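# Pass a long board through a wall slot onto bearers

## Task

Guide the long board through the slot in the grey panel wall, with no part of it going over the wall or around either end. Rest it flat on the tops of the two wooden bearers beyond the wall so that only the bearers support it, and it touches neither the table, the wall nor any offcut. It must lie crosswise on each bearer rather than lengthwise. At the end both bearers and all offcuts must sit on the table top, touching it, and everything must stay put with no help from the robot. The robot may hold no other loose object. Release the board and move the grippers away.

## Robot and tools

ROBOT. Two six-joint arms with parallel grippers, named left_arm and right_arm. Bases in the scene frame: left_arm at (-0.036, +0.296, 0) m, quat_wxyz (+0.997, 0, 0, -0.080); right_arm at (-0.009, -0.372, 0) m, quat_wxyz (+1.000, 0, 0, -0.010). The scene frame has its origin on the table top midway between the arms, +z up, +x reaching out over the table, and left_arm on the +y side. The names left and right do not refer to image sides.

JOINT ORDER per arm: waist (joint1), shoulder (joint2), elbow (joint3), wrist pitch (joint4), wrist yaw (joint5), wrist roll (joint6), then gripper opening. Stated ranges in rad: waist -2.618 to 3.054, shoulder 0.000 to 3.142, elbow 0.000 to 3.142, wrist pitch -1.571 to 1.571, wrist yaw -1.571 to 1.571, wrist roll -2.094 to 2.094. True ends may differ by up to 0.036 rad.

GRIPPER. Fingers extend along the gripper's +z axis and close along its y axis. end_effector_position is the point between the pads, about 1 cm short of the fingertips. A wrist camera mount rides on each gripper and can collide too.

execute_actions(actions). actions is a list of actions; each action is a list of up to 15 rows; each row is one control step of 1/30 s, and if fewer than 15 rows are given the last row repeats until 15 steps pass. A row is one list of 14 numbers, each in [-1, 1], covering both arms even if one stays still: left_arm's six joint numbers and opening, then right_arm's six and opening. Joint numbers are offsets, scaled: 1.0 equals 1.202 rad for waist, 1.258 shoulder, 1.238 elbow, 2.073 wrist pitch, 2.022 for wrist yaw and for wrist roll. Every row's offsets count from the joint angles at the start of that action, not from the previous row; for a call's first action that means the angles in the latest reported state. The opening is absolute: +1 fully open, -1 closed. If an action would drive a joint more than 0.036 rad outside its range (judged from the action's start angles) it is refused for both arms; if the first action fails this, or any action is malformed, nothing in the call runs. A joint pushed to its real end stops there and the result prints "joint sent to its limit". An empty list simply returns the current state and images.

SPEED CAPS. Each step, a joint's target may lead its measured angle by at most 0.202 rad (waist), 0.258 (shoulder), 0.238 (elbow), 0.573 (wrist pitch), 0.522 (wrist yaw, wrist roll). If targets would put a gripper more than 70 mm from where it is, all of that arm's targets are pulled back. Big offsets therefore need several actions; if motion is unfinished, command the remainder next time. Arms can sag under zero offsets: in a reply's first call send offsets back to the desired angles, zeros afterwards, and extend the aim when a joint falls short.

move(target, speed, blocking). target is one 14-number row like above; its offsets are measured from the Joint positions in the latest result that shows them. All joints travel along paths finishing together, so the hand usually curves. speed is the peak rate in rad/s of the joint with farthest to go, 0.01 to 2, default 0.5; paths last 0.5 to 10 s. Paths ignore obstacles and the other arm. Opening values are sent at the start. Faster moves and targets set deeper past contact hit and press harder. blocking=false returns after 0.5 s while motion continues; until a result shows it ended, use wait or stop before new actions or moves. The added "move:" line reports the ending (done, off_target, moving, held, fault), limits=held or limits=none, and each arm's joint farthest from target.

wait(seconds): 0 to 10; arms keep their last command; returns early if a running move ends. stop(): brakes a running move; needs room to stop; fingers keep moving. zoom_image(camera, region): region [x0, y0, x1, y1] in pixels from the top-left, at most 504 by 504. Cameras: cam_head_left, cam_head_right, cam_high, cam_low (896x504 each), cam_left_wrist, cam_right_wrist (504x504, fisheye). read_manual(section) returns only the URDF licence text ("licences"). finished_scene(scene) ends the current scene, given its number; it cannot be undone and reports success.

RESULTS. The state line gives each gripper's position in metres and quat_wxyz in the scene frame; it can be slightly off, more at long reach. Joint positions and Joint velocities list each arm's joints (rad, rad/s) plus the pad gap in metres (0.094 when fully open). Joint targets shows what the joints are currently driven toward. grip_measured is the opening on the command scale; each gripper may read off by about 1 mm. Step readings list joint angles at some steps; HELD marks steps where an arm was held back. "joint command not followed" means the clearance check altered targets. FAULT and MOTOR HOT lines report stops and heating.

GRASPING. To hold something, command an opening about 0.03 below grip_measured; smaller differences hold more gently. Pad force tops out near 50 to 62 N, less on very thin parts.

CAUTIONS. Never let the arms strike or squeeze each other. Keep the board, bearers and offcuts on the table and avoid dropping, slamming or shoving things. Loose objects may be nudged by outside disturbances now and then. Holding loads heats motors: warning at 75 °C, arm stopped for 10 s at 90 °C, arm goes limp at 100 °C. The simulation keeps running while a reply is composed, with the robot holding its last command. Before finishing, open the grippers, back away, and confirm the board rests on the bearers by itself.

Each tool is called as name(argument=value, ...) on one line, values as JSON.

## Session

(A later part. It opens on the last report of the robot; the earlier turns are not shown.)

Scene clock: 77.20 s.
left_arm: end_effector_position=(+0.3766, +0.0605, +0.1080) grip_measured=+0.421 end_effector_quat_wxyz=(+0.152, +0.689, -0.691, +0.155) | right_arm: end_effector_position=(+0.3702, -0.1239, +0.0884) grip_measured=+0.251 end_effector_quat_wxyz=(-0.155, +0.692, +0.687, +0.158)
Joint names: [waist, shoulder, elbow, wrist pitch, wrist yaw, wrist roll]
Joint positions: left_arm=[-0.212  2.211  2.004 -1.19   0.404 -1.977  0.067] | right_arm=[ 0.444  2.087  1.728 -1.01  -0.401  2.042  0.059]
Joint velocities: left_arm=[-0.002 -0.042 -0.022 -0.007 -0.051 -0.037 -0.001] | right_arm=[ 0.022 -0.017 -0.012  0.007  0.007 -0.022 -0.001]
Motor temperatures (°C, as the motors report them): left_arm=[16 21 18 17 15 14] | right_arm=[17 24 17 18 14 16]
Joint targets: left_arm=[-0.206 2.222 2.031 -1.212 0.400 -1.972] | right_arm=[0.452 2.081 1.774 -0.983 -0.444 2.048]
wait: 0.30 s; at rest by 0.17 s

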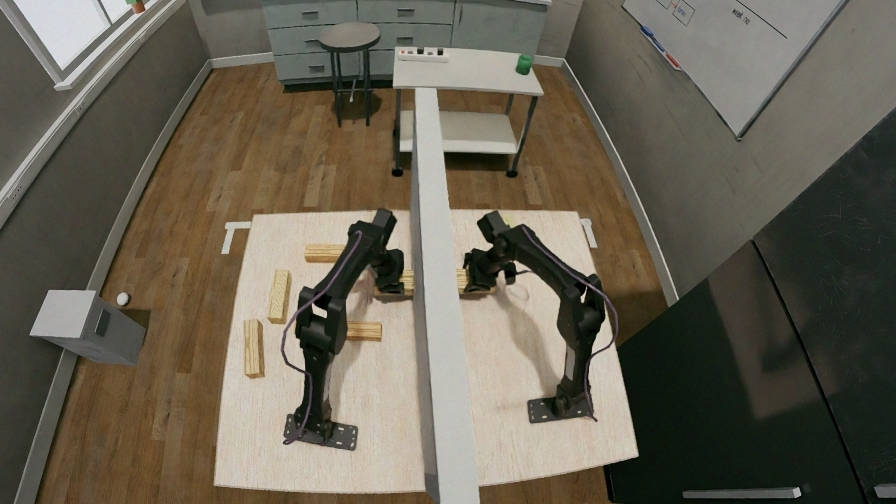

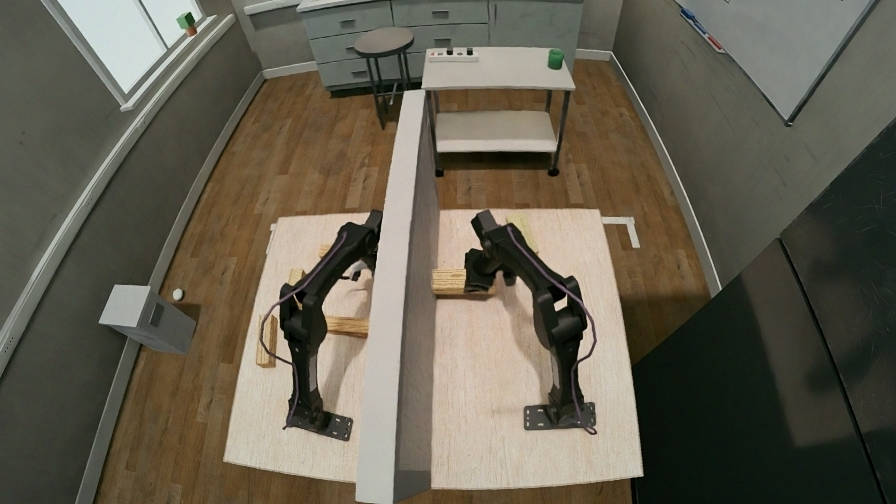

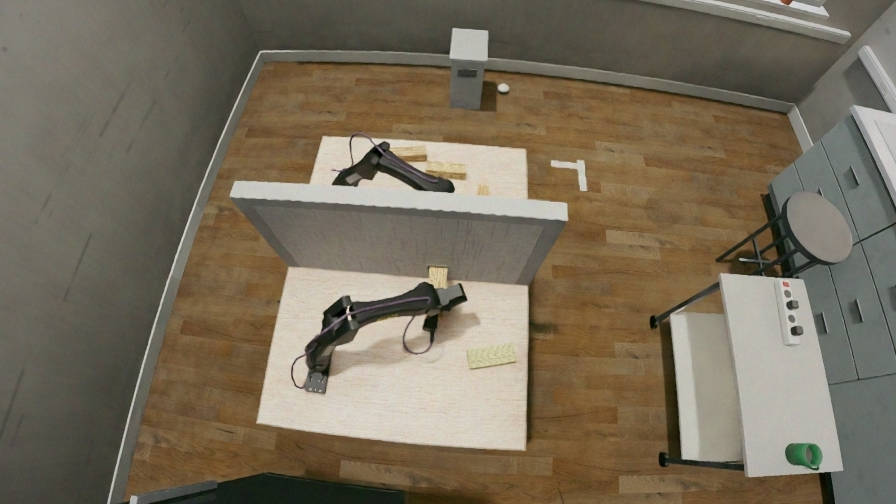

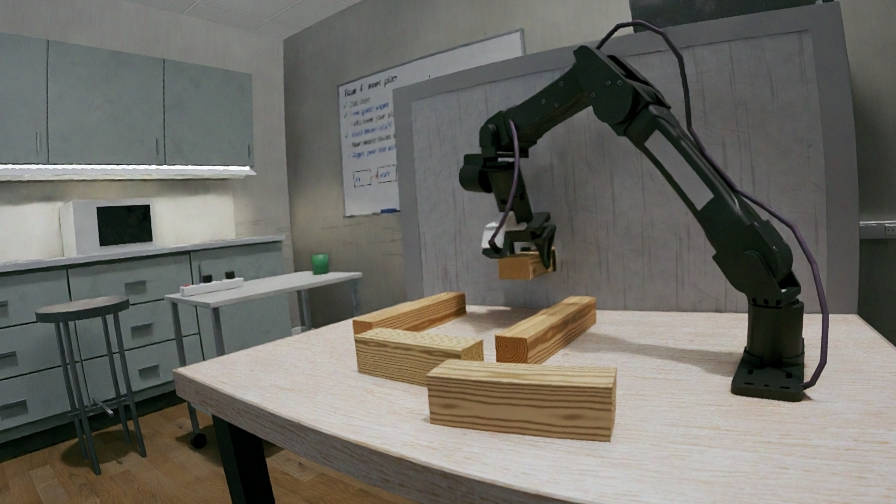

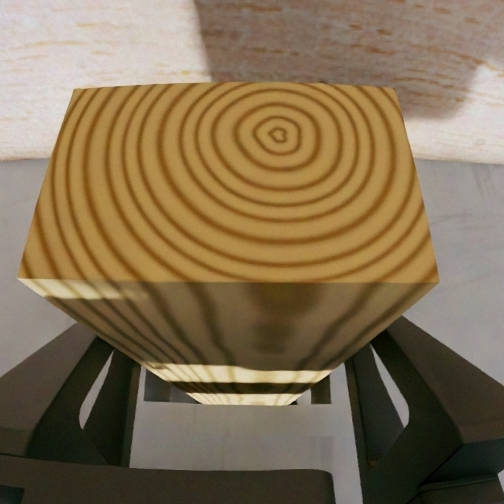

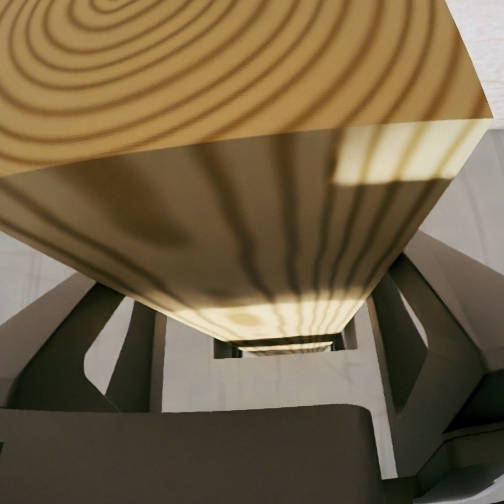

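execute_actions(actions=[[[0.0050,0.0060,0.0220,-0.0095,-0.0010,0.0025,0.36,0.0067,-0.0048,0.0372,0.0130,-0.0213,0.0030,0.0],[0.0050,0.0030,0.0225,-0.0080,0.0000,0.0025,0.31,0.0067,-0.0048,0.0372,0.0130,-0.0213,0.0030,0.0],[0.0050,0.0000,0.0230,-0.0065,0.0010,0.0025,0.27,0.0067,-0.0048,0.0372,0.0130,-0.0213,0.0030,0.0],[0.0050,-0.0030,0.0235,-0.0050,0.0020,0.0025,0.24,0.0067,-0.0048,0.0372,0.0130,-0.0213,0.0030,0.0],[0.0050,-0.0060,0.0240,-0.0035,0.0030,0.0025,0.21,0.0067,-0.0048,0.0372,0.0130,-0.0213,0.0030,0.0],[0.0050,-0.0090,0.0242,-0.0020,0.0040,0.0025,0.17,0.0067,-0.0048,0.0372,0.0130,-0.0213,0.0030,0.0],[0.0050,-0.0119,0.0242,-0.0010,0.0040,0.0025,0.12,0.0067,-0.0048,0.0372,0.0130,-0.0213,0.0030,0.0],[0.0050,-0.0119,0.0242,0.0000,0.0040,0.0025,0.06,0.0067,-0.0048,0.0372,0.0130,-0.0213,0.0030,0.0],[0.0050,-0.0119,0.0242,0.0000,0.0040,0.0025,0.0,0.0067,-0.0048,0.0372,0.0130,-0.0213,0.0030,0.0]]])

Scene clock: 78.33 s.
left_arm: end_effector_position=(+0.3765, +0.0605, +0.1080) grip_measured=+0.253 end_effector_quat_wxyz=(+0.152, +0.690, -0.691, +0.155) | right_arm: end_effector_position=(+0.3704, -0.1238, +0.0884) grip_measured=+0.251 end_effector_quat_wxyz=(-0.154, +0.693, +0.686, +0.158)
Joint names: [waist, shoulder, elbow, wrist pitch, wrist yaw, wrist roll]
Joint positions: left_arm=[-0.212  2.211  2.004 -1.191  0.404 -1.978  0.059] | right_arm=[ 0.444  2.087  1.728 -1.009 -0.401  2.046  0.059]
Joint velocities: left_arm=[-0.007 -0.012 -0.027  0.051  0.007 -0.066 -0.001] | right_arm=[-0.022 -0.017 -0.007  0.095 -0.007  0.066 -0.001]
Motor temperatures (°C, as the motors report them): left_arm=[16 21 18 17 15 14] | right_arm=[17 24 17 18 14 16]
Joint targets: left_arm=[-0.206 2.196 2.034 -1.190 0.413 -1.972] | right_arm=[0.452 2.081 1.774 -0.983 -0.445 2.048]
Step readings (joint positions):
0: left_arm=[-0.212 2.211 2.004 -1.190 0.404 -1.977] | right_arm=[0.444 2.087 1.728 -1.010 -0.401 2.042]
1: left_arm=[-0.212 2.211 2.004 -1.190 0.404 -1.977] | right_arm=[0.444 2.087 1.728 -1.010 -0.401 2.042]
2: left_arm=[-0.212 2.211 2.004 -1.190 0.404 -1.977] | right_arm=[0.444 2.087 1.728 -1.010 -0.401 2.042]
4: left_arm=[-0.212 2.211 2.004 -1.191 0.404 -1.977] | right_arm=[0.444 2.087 1.728 -1.009 -0.401 2.045]
8: left_arm=[-0.212 2.211 2.004 -1.191 0.404 -1.978] | right_arm=[0.444 2.087 1.728 -1.009 -0.401 2.046]
15: Joint positions above

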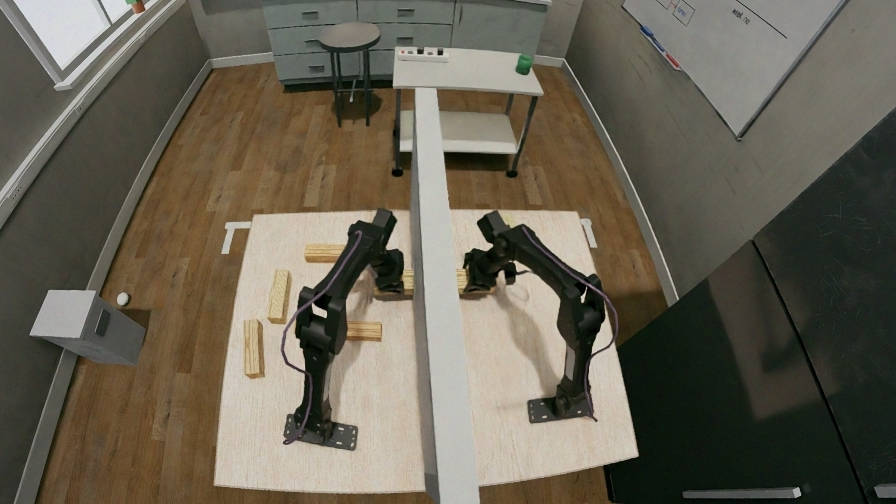

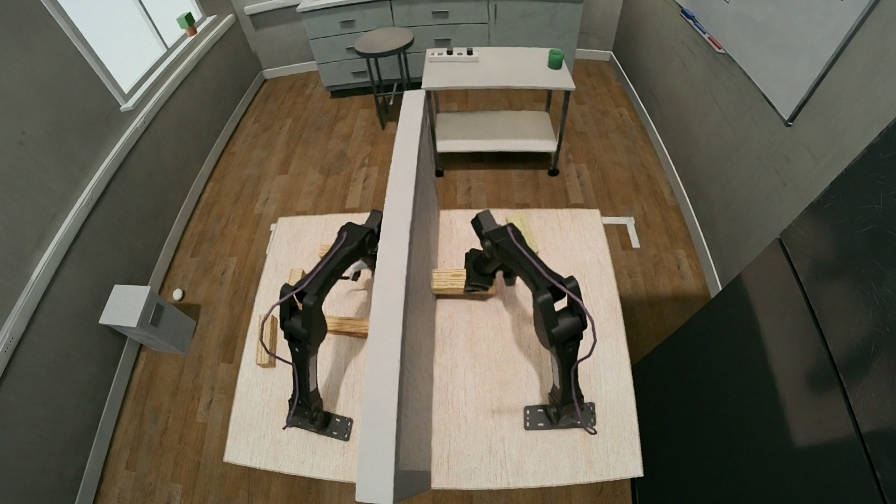

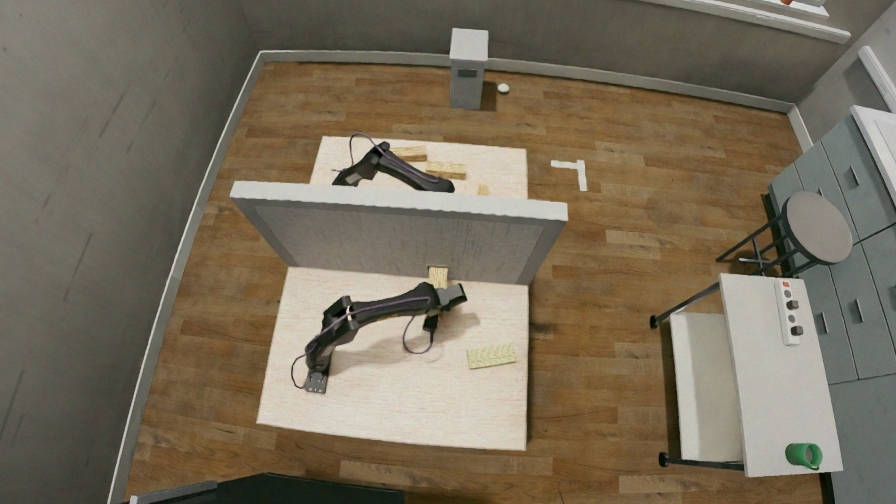

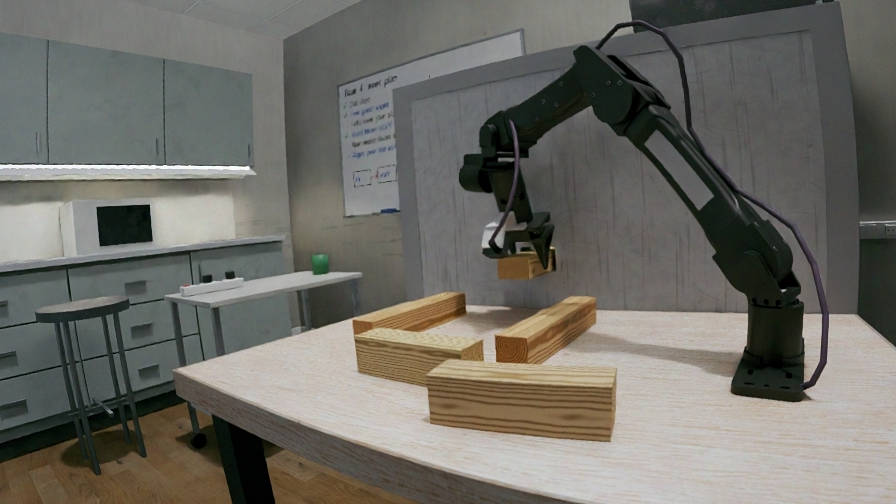

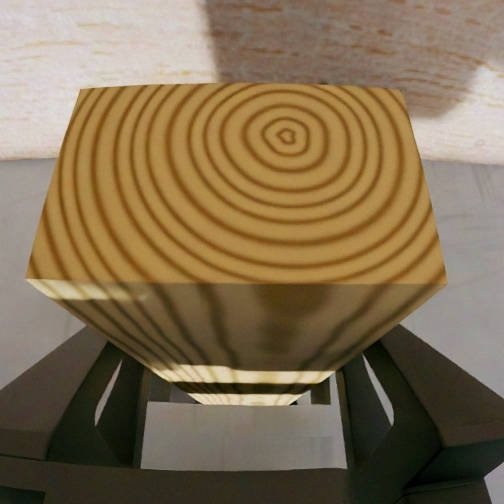

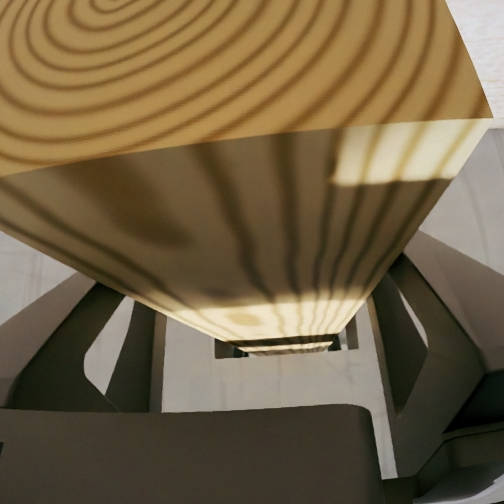

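execute_actions(actions=[[[0.0050,-0.0119,0.0242,0.0019,0.0070,0.0030,0.0,0.0061,-0.0048,0.0349,0.0108,-0.0197,0.0010,0.0],[0.0050,-0.0119,0.0242,0.0034,0.0095,0.0030,0.0,0.0056,-0.0048,0.0325,0.0092,-0.0175,0.0010,0.0],[0.0050,-0.0119,0.0242,0.0048,0.0121,0.0030,0.0,0.0050,-0.0048,0.0302,0.0075,-0.0154,0.0010,0.0],[0.0050,-0.0119,0.0242,0.0063,0.0146,0.0030,0.0,0.0045,-0.0048,0.0279,0.0059,-0.0132,0.0010,0.0],[0.0050,-0.0119,0.0242,0.0077,0.0171,0.0030,0.0,0.0039,-0.0048,0.0255,0.0042,-0.0111,0.0010,0.0],[0.0050,-0.0119,0.0242,0.0091,0.0196,0.0030,0.0,0.0034,-0.0048,0.0232,0.0025,-0.0090,0.0010,0.0],[0.0050,-0.0119,0.0242,0.0106,0.0221,0.0030,0.0,0.0028,-0.0048,0.0209,0.0009,-0.0068,0.0010,0.1],[0.0050,-0.0119,0.0242,0.0120,0.0247,0.0030,0.0,0.0023,-0.0048,0.0185,-0.0008,-0.0047,0.0010,0.18],[0.0050,-0.0119,0.0242,0.0135,0.0272,0.0030,0.0,0.0017,-0.0048,0.0162,-0.0024,-0.0025,0.0010,0.22],[0.0050,-0.0119,0.0242,0.0135,0.0272,0.0030,0.0,0.0017,-0.0048,0.0162,-0.0024,-0.0025,0.0010,0.24],[0.0050,-0.0119,0.0242,0.0135,0.0272,0.0030,0.0,0.0017,-0.0048,0.0162,-0.0024,-0.0025,0.0010,0.27],[0.0050,-0.0119,0.0242,0.0135,0.0272,0.0030,0.0,0.0017,-0.0048,0.0162,-0.0024,-0.0025,0.0010,0.33],[0.0050,-0.0119,0.0242,0.0135,0.0272,0.0030,0.0,0.0017,-0.0048,0.0162,-0.0024,-0.0025,0.0010,0.45],[0.0050,-0.0119,0.0242,0.0135,0.0272,0.0030,0.0,0.0017,-0.0048,0.0162,-0.0024,-0.0025,0.0010,0.6],[0.0050,-0.0119,0.0242,0.0135,0.0272,0.0030,0.0,0.0017,-0.0048,0.0162,-0.0024,-0.0025,0.0010,0.75]]])

wait(seconds=0.4)

Scene clock: 79.33 s.
left_arm: end_effector_position=(+0.3776, +0.0594, +0.1085) grip_measured=+0.253 end_effector_quat_wxyz=(+0.152, +0.689, -0.691, +0.159) | right_arm: end_effector_position=(+0.3708, -0.1246, +0.0881) grip_measured=+0.675 end_effector_quat_wxyz=(-0.152, +0.694, +0.686, +0.158)
Joint names: [waist, shoulder, elbow, wrist pitch, wrist yaw, wrist roll]
Joint positions: left_arm=[-0.212  2.211  2.004 -1.184  0.408 -1.977  0.059] | right_arm=[ 0.444  2.087  1.728 -1.009 -0.396  2.046  0.079]
Joint velocities: left_arm=[ 0.007 -0.027 -0.012  0.066  0.037 -0.007  0.001] | right_arm=[-0.007 -0.002  0.002 -0.022 -0.022 -0.007  0.146]
Motor temperatures (°C, as the motors report them): left_arm=[16 22 18 17 15 14] | right_arm=[17 24 17 18 14 16]
Joint targets: left_arm=[-0.206 2.196 2.034 -1.163 0.460 -1.972] | right_arm=[0.446 2.081 1.748 -1.014 -0.406 2.048]
Step readings (joint positions):
0: left_arm=[-0.212 2.211 2.004 -1.191 0.404 -1.978] | right_arm=[0.444 2.087 1.728 -1.009 -0.401 2.046]
1: left_arm=[-0.212 2.211 2.004 -1.191 0.404 -1.978] | right_arm=[0.444 2.087 1.728 -1.009 -0.401 2.046]
2: left_arm=[-0.212 2.211 2.004 -1.190 0.405 -1.978] | right_arm=[0.444 2.087 1.728 -1.009 -0.400 2.046]
4: left_arm=[-0.212 2.211 2.004 -1.189 0.406 -1.978] | right_arm=[0.444 2.087 1.728 -1.009 -0.399 2.046]
8: left_arm=[-0.212 2.211 2.004 -1.186 0.407 -1.978] | right_arm=[0.444 2.087 1.728 -1.009 -0.395 2.046]
15: Joint positions above

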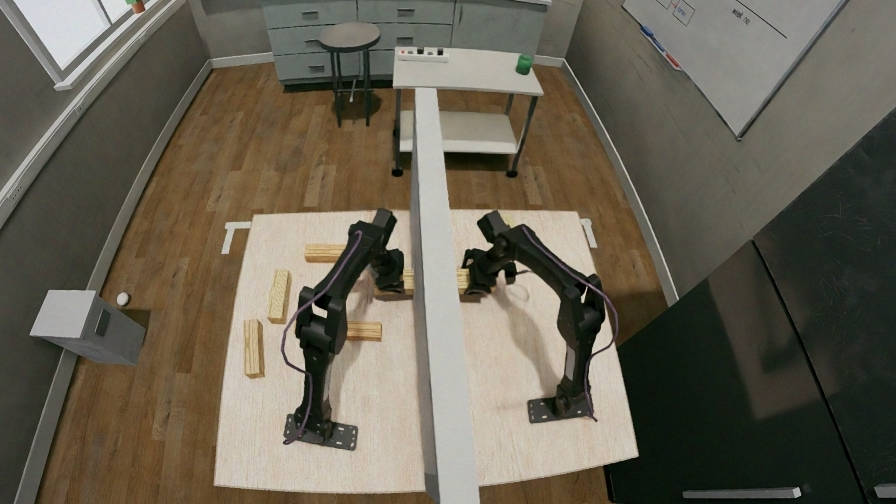

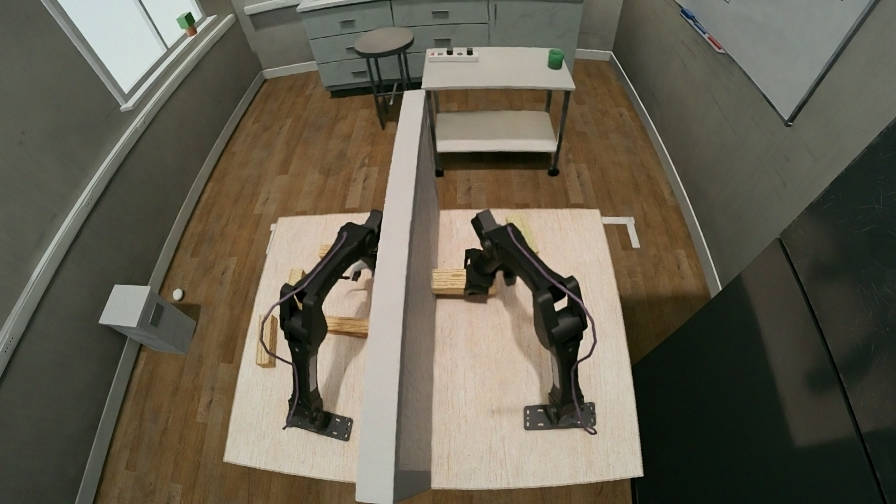

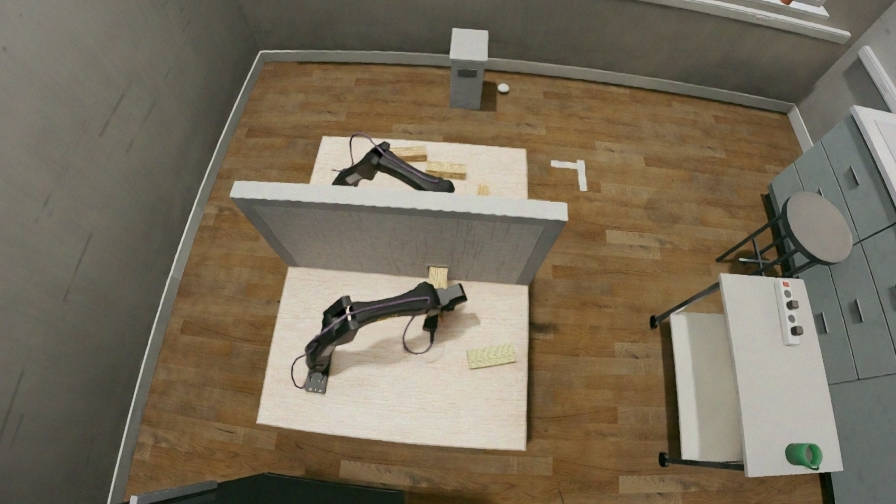

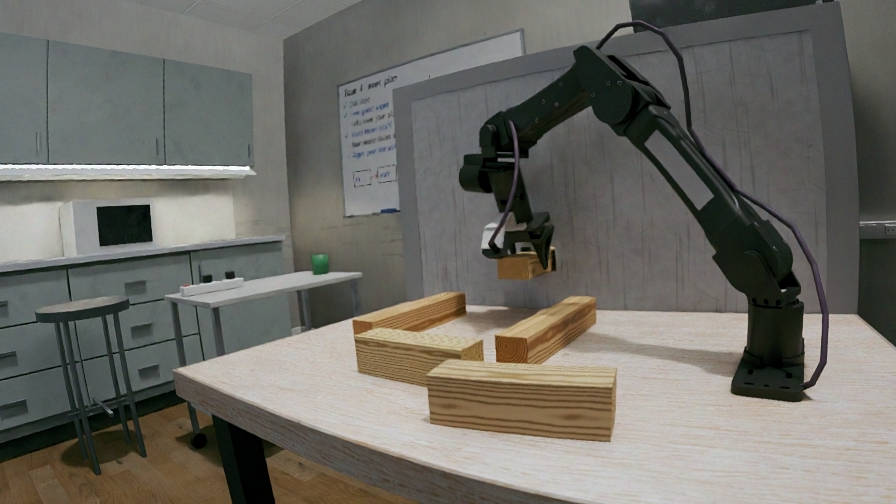

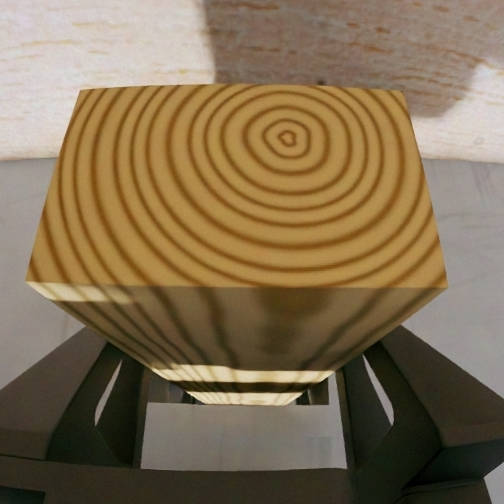

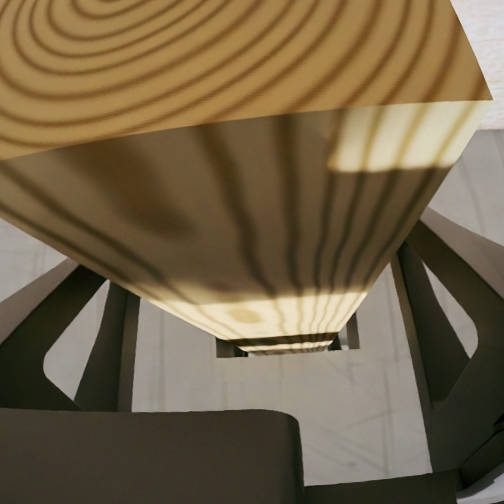

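Scene clock: 79.73 s.
left_arm: end_effector_position=(+0.3776, +0.0594, +0.1085) grip_measured=+0.253 end_effector_quat_wxyz=(+0.152, +0.689, -0.691, +0.159) | right_arm: end_effector_position=(+0.3707, -0.1245, +0.0882) grip_measured=+0.747 end_effector_quat_wxyz=(-0.153, +0.694, +0.686, +0.158)
Joint names: [waist, shoulder, elbow, wrist pitch, wrist yaw, wrist roll]
Joint positions: left_arm=[-0.212  2.211  2.004 -1.184  0.408 -1.977  0.059] | right_arm=[ 0.444  2.087  1.728 -1.009 -0.397  2.046  0.082]
Joint velocities: left_arm=[-0.002 -0.007  0.012  0.037 -0.11  -0.007  0.   ] | right_arm=[ 0.002  0.012  0.007 -0.022  0.007 -0.022 -0.   ]
Motor temperatures (°C, as the motors report them): left_arm=[16 22 18 17 15 14] | right_arm=[17 25 17 18 14 16]
Joint targets: left_arm=[-0.206 2.196 2.034 -1.163 0.460 -1.972] | right_arm=[0.446 2.081 1.748 -1.014 -0.406 2.048]
wait: 0.40 s; at rest by 0.23 s

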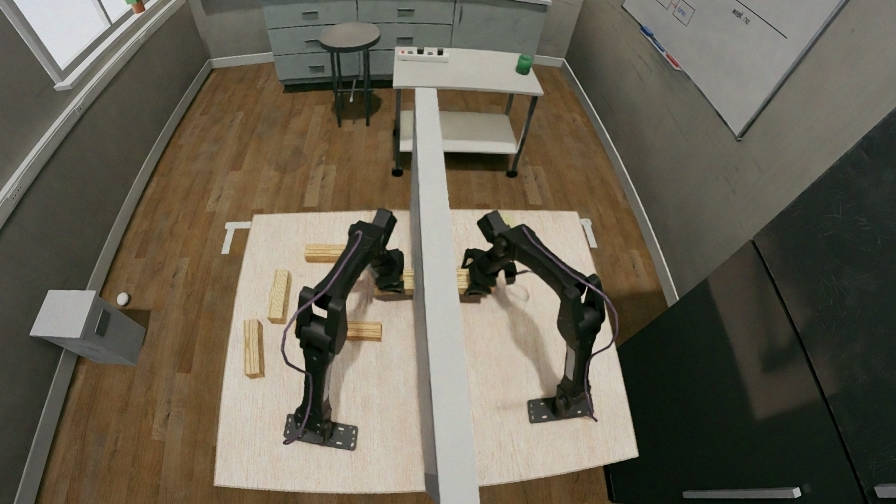

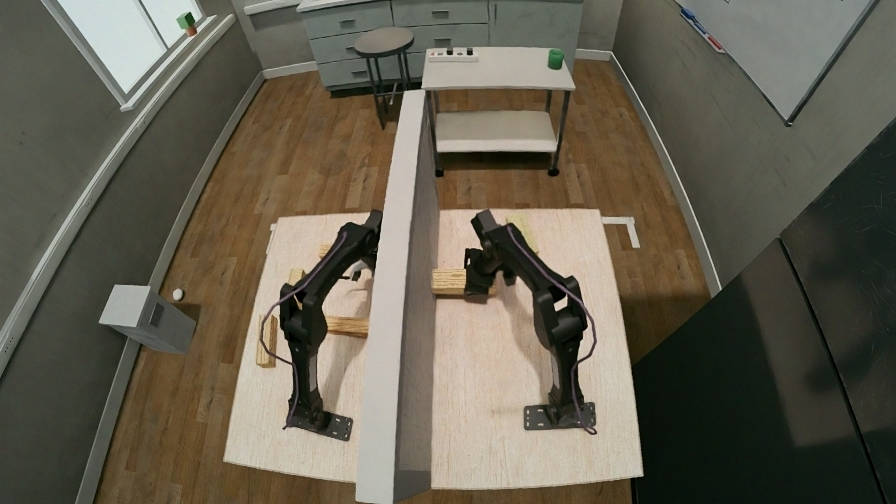

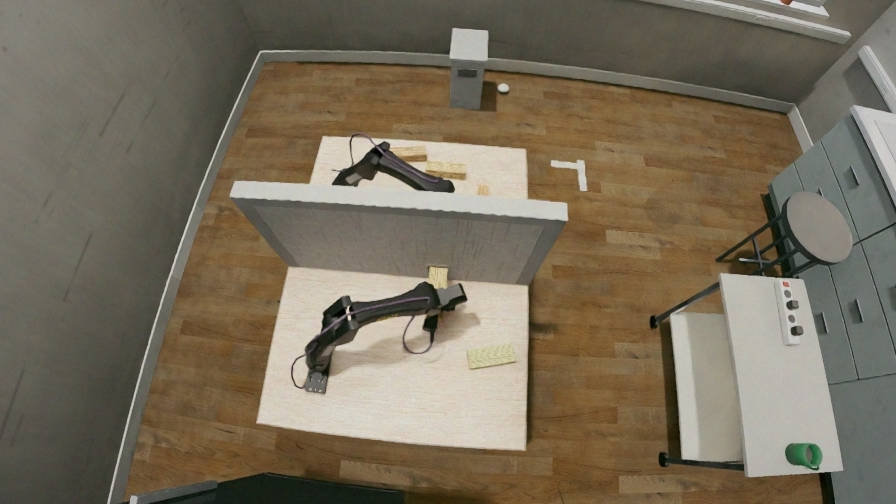

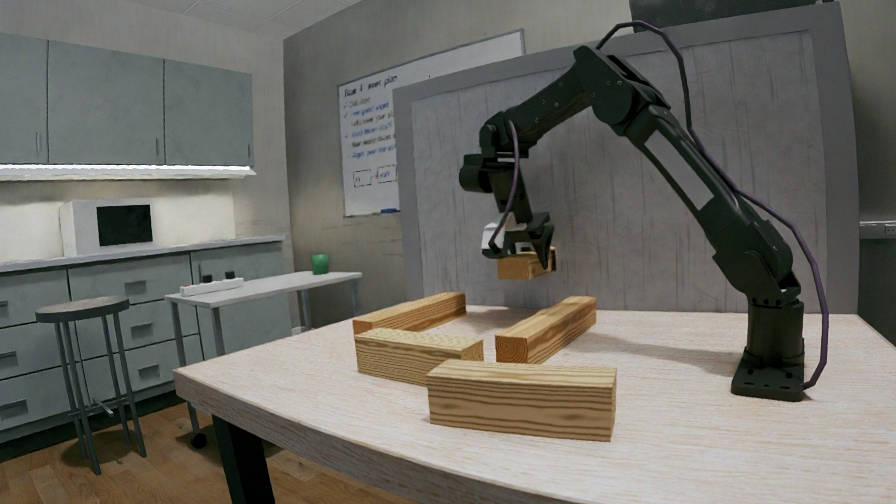

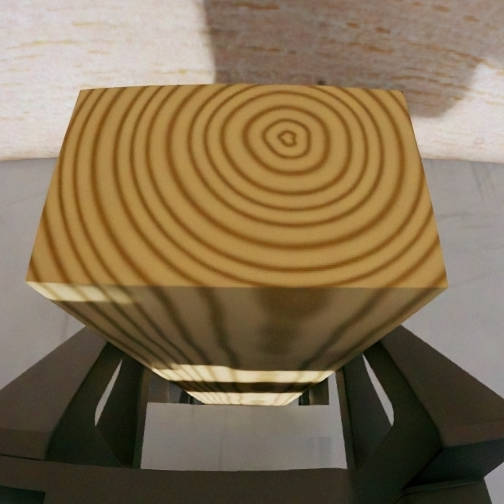

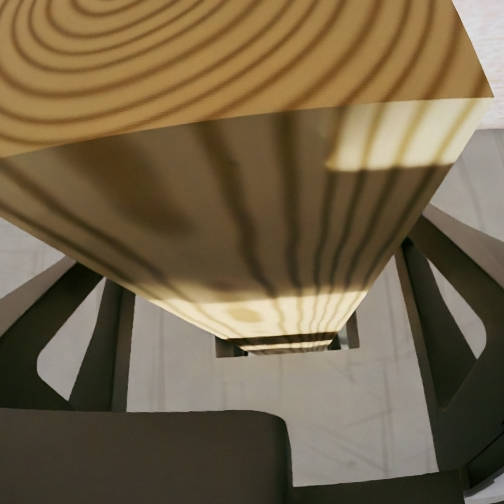

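execute_actions(actions=[[[0.0083,-0.0220,0.0070,0.0040,0.0264,0.0090,0.0,0.0017,-0.0048,0.0162,-0.0024,-0.0045,0.0010,1.0],[0.0116,-0.0328,-0.0140,-0.0026,0.0272,0.0111,0.0,0.0017,-0.0048,0.0162,-0.0024,-0.0045,0.0010,1.0],[0.0150,-0.0345,-0.0170,-0.0030,0.0279,0.0131,0.0,0.0017,-0.0048,0.0162,-0.0024,-0.0045,0.0010,1.0],[0.0183,-0.0362,-0.0200,-0.0034,0.0286,0.0152,0.0,0.0017,-0.0048,0.0162,-0.0024,-0.0045,0.0010,1.0],[0.0216,-0.0379,-0.0230,-0.0037,0.0293,0.0172,0.0,0.0017,-0.0048,0.0162,-0.0024,-0.0045,0.0010,1.0],[0.0249,-0.0396,-0.0260,-0.0041,0.0300,0.0192,0.0,0.0017,-0.0048,0.0162,-0.0024,-0.0045,0.0010,1.0],[0.0282,-0.0413,-0.0289,-0.0044,0.0307,0.0213,0.0,0.0017,-0.0048,0.0162,-0.0024,-0.0045,0.0010,1.0],[0.0316,-0.0430,-0.0319,-0.0048,0.0314,0.0233,0.0,0.0017,-0.0048,0.0162,-0.0024,-0.0045,0.0010,1.0],[0.0349,-0.0447,-0.0349,-0.0051,0.0322,0.0253,0.0,0.0017,-0.0048,0.0162,-0.0024,-0.0045,0.0010,1.0],[0.0382,-0.0464,-0.0379,-0.0055,0.0329,0.0274,0.0,0.0017,-0.0048,0.0162,-0.0024,-0.0045,0.0010,1.0],[0.0415,-0.0481,-0.0408,-0.0059,0.0336,0.0294,0.0,0.0017,-0.0048,0.0162,-0.0024,-0.0045,0.0010,1.0],[0.0449,-0.0498,-0.0438,-0.0062,0.0343,0.0314,0.0,0.0017,-0.0048,0.0162,-0.0024,-0.0045,0.0010,1.0],[0.0482,-0.0515,-0.0468,-0.0066,0.0350,0.0335,0.0,0.0017,-0.0048,0.0162,-0.0024,-0.0045,0.0010,1.0],[0.0515,-0.0532,-0.0498,-0.0069,0.0357,0.0345,0.0,0.0017,-0.0048,0.0162,-0.0024,-0.0045,0.0010,1.0],[0.0548,-0.0549,-0.0528,-0.0073,0.0365,0.0345,0.0,0.0017,-0.0048,0.0162,-0.0024,-0.0045,0.0010,1.0]]])

wait(seconds=0.4)

Scene clock: 84.43 s.
left_arm: end_effector_position=(+0.3767, +0.0800, +0.1065) grip_measured=+0.253 end_effector_quat_wxyz=(+0.161, +0.687, -0.691, +0.160) | right_arm: end_effector_position=(+0.3707, -0.1244, +0.0882) grip_measured=+1.000 end_effector_quat_wxyz=(-0.153, +0.694, +0.686, +0.158)
Joint names: [waist, shoulder, elbow, wrist pitch, wrist yaw, wrist roll]
Joint positions: left_arm=[-0.163  2.188  1.955 -1.186  0.432 -1.922  0.059] | right_arm=[ 0.444  2.087  1.728 -1.009 -0.397  2.046  0.094]
Joint velocities: left_arm=[ 0.125 -0.066 -0.095 -0.007 -0.051  0.081 -0.001] | right_arm=[-0.032 -0.002 -0.022 -0.022 -0.037 -0.037  0.   ]
Motor temperatures (°C, as the motors report them): left_arm=[16 23 18 17 15 14] | right_arm=[17 25 17 18 14 16]
Joint targets: left_arm=[-0.146 2.142 1.939 -1.199 0.482 -1.907] | right_arm=[0.446 2.081 1.748 -1.014 -0.406 2.048]
Step readings (joint positions):
0: left_arm=[-0.212 2.211 2.004 -1.184 0.408 -1.977] | right_arm=[0.444 2.087 1.728 -1.009 -0.397 2.046]
1: left_arm=[-0.212 2.211 2.004 -1.184 0.408 -1.975] | right_arm=[0.444 2.087 1.728 -1.009 -0.397 2.046]
2: left_arm=[-0.211 2.211 2.003 -1.184 0.408 -1.973] | right_arm=[0.444 2.087 1.728 -1.009 -0.397 2.046]
4: left_arm=[-0.208 2.211 1.997 -1.184 0.414 -1.967] | right_arm=[0.444 2.087 1.728 -1.009 -0.397 2.046]
8: left_arm=[-0.195 2.204 1.982 -1.183 0.426 -1.950] | right_arm=[0.444 2.087 1.728 -1.009 -0.397 2.046]
15: Joint positions above

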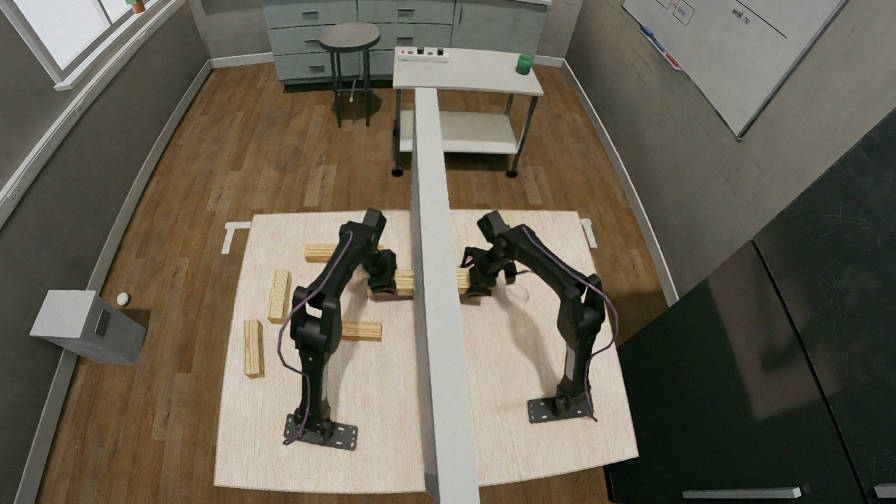

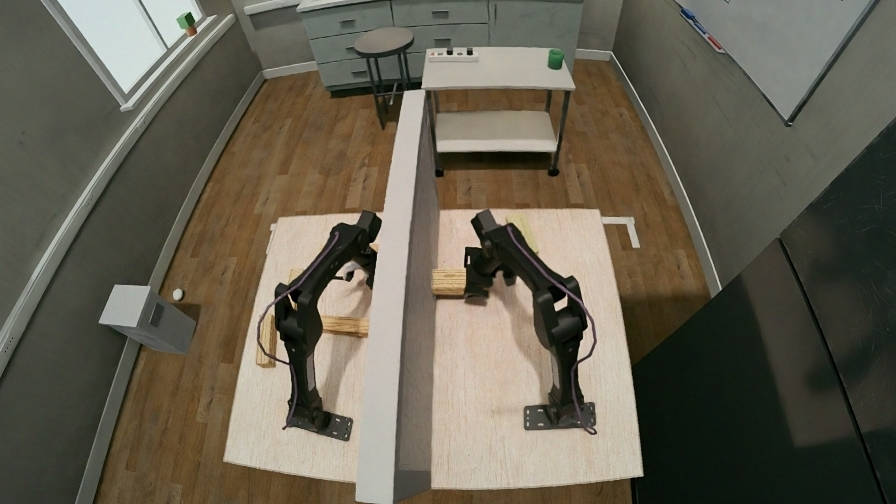

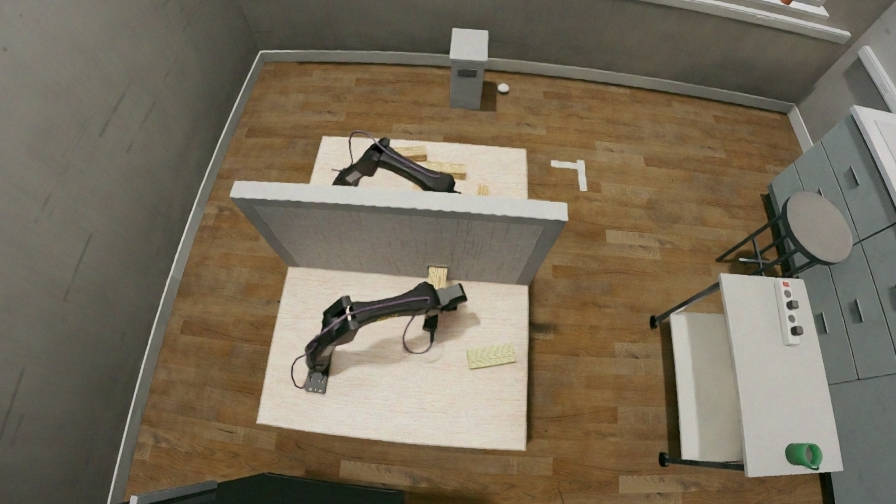

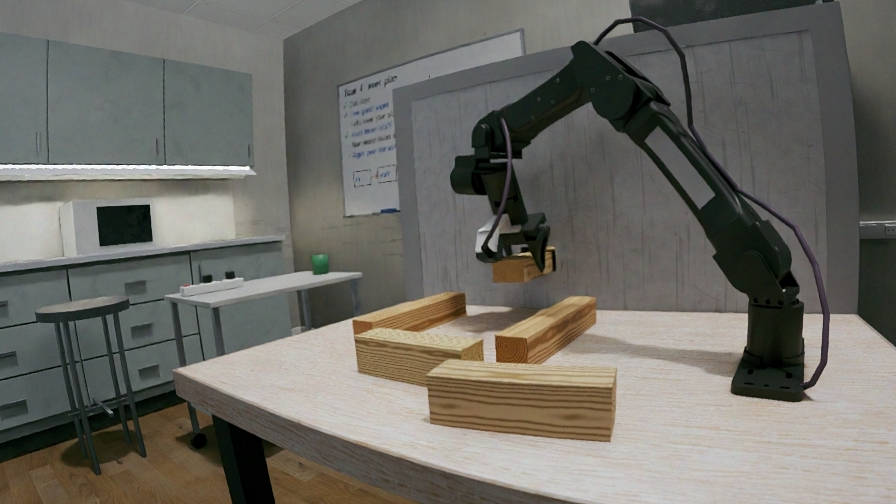

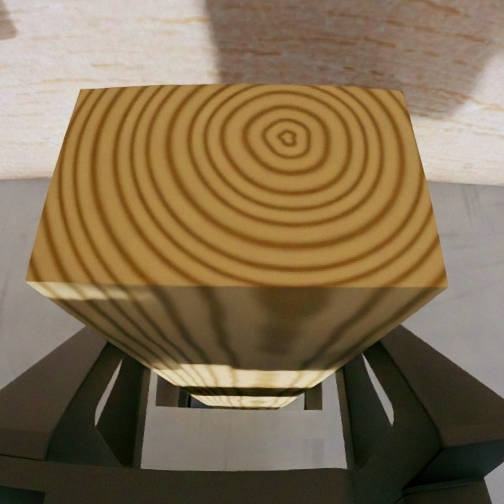

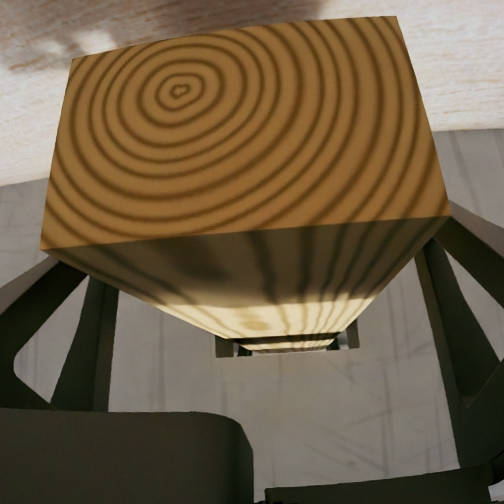

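Scene clock: 84.83 s.
left_arm: end_effector_position=(+0.3771, +0.0852, +0.1065) grip_measured=+0.253 end_effector_quat_wxyz=(+0.161, +0.688, -0.689, +0.159) | right_arm: end_effector_position=(+0.3707, -0.1244, +0.0882) grip_measured=+1.000 end_effector_quat_wxyz=(-0.153, +0.694, +0.686, +0.158)
Joint names: [waist, shoulder, elbow, wrist pitch, wrist yaw, wrist roll]
Joint positions: left_arm=[-0.151  2.184  1.949 -1.189  0.433 -1.913  0.059] | right_arm=[ 0.444  2.087  1.728 -1.009 -0.397  2.046  0.094]
Joint velocities: left_arm=[ 0.002 -0.022  0.002 -0.007  0.007  0.051 -0.   ] | right_arm=[ 0.007 -0.007 -0.002  0.022  0.022  0.022  0.   ]
Motor temperatures (°C, as the motors report them): left_arm=[16 23 18 17 15 14] | right_arm=[17 25 17 18 14 16]
Joint targets: left_arm=[-0.146 2.142 1.939 -1.199 0.482 -1.907] | right_arm=[0.446 2.081 1.748 -1.014 -0.406 2.048]
wait: 0.40 s; at rest by 0.33 s

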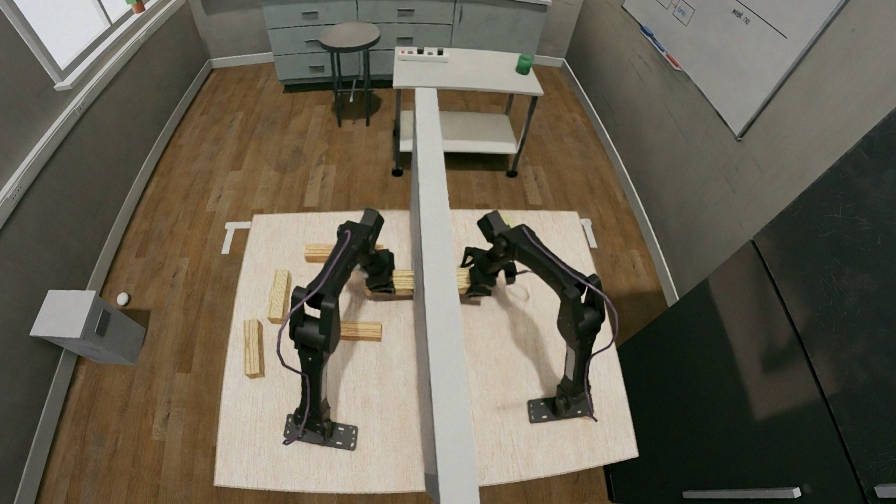

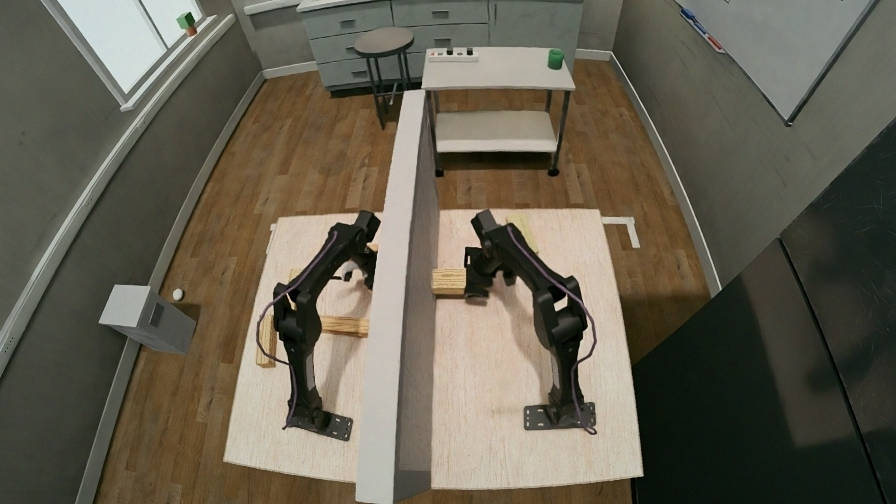

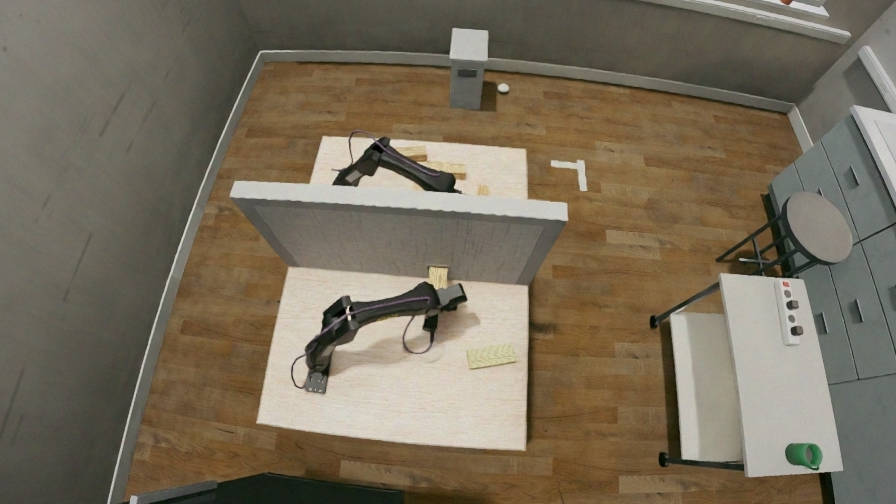

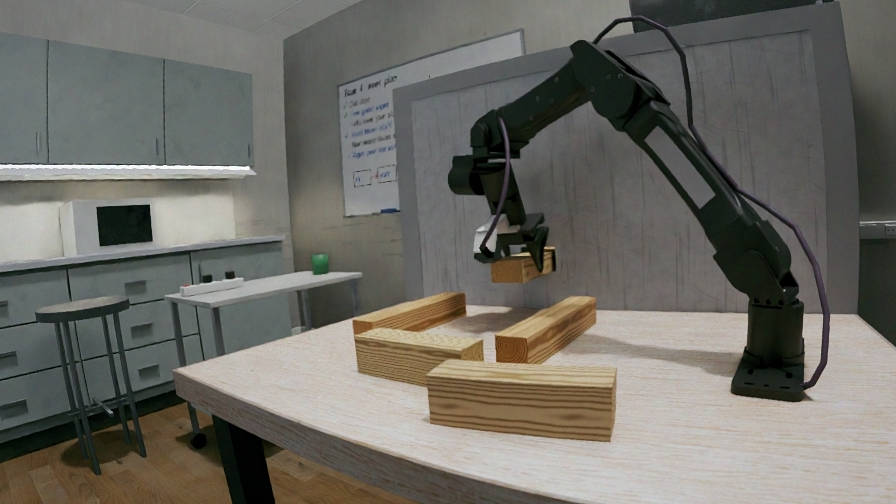

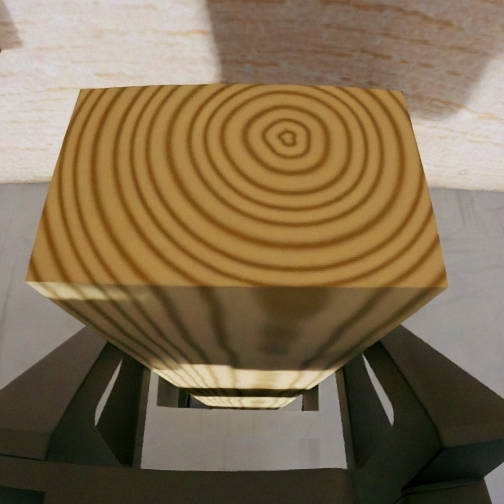

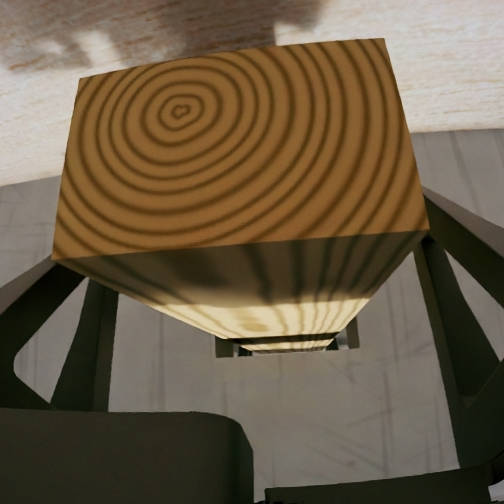

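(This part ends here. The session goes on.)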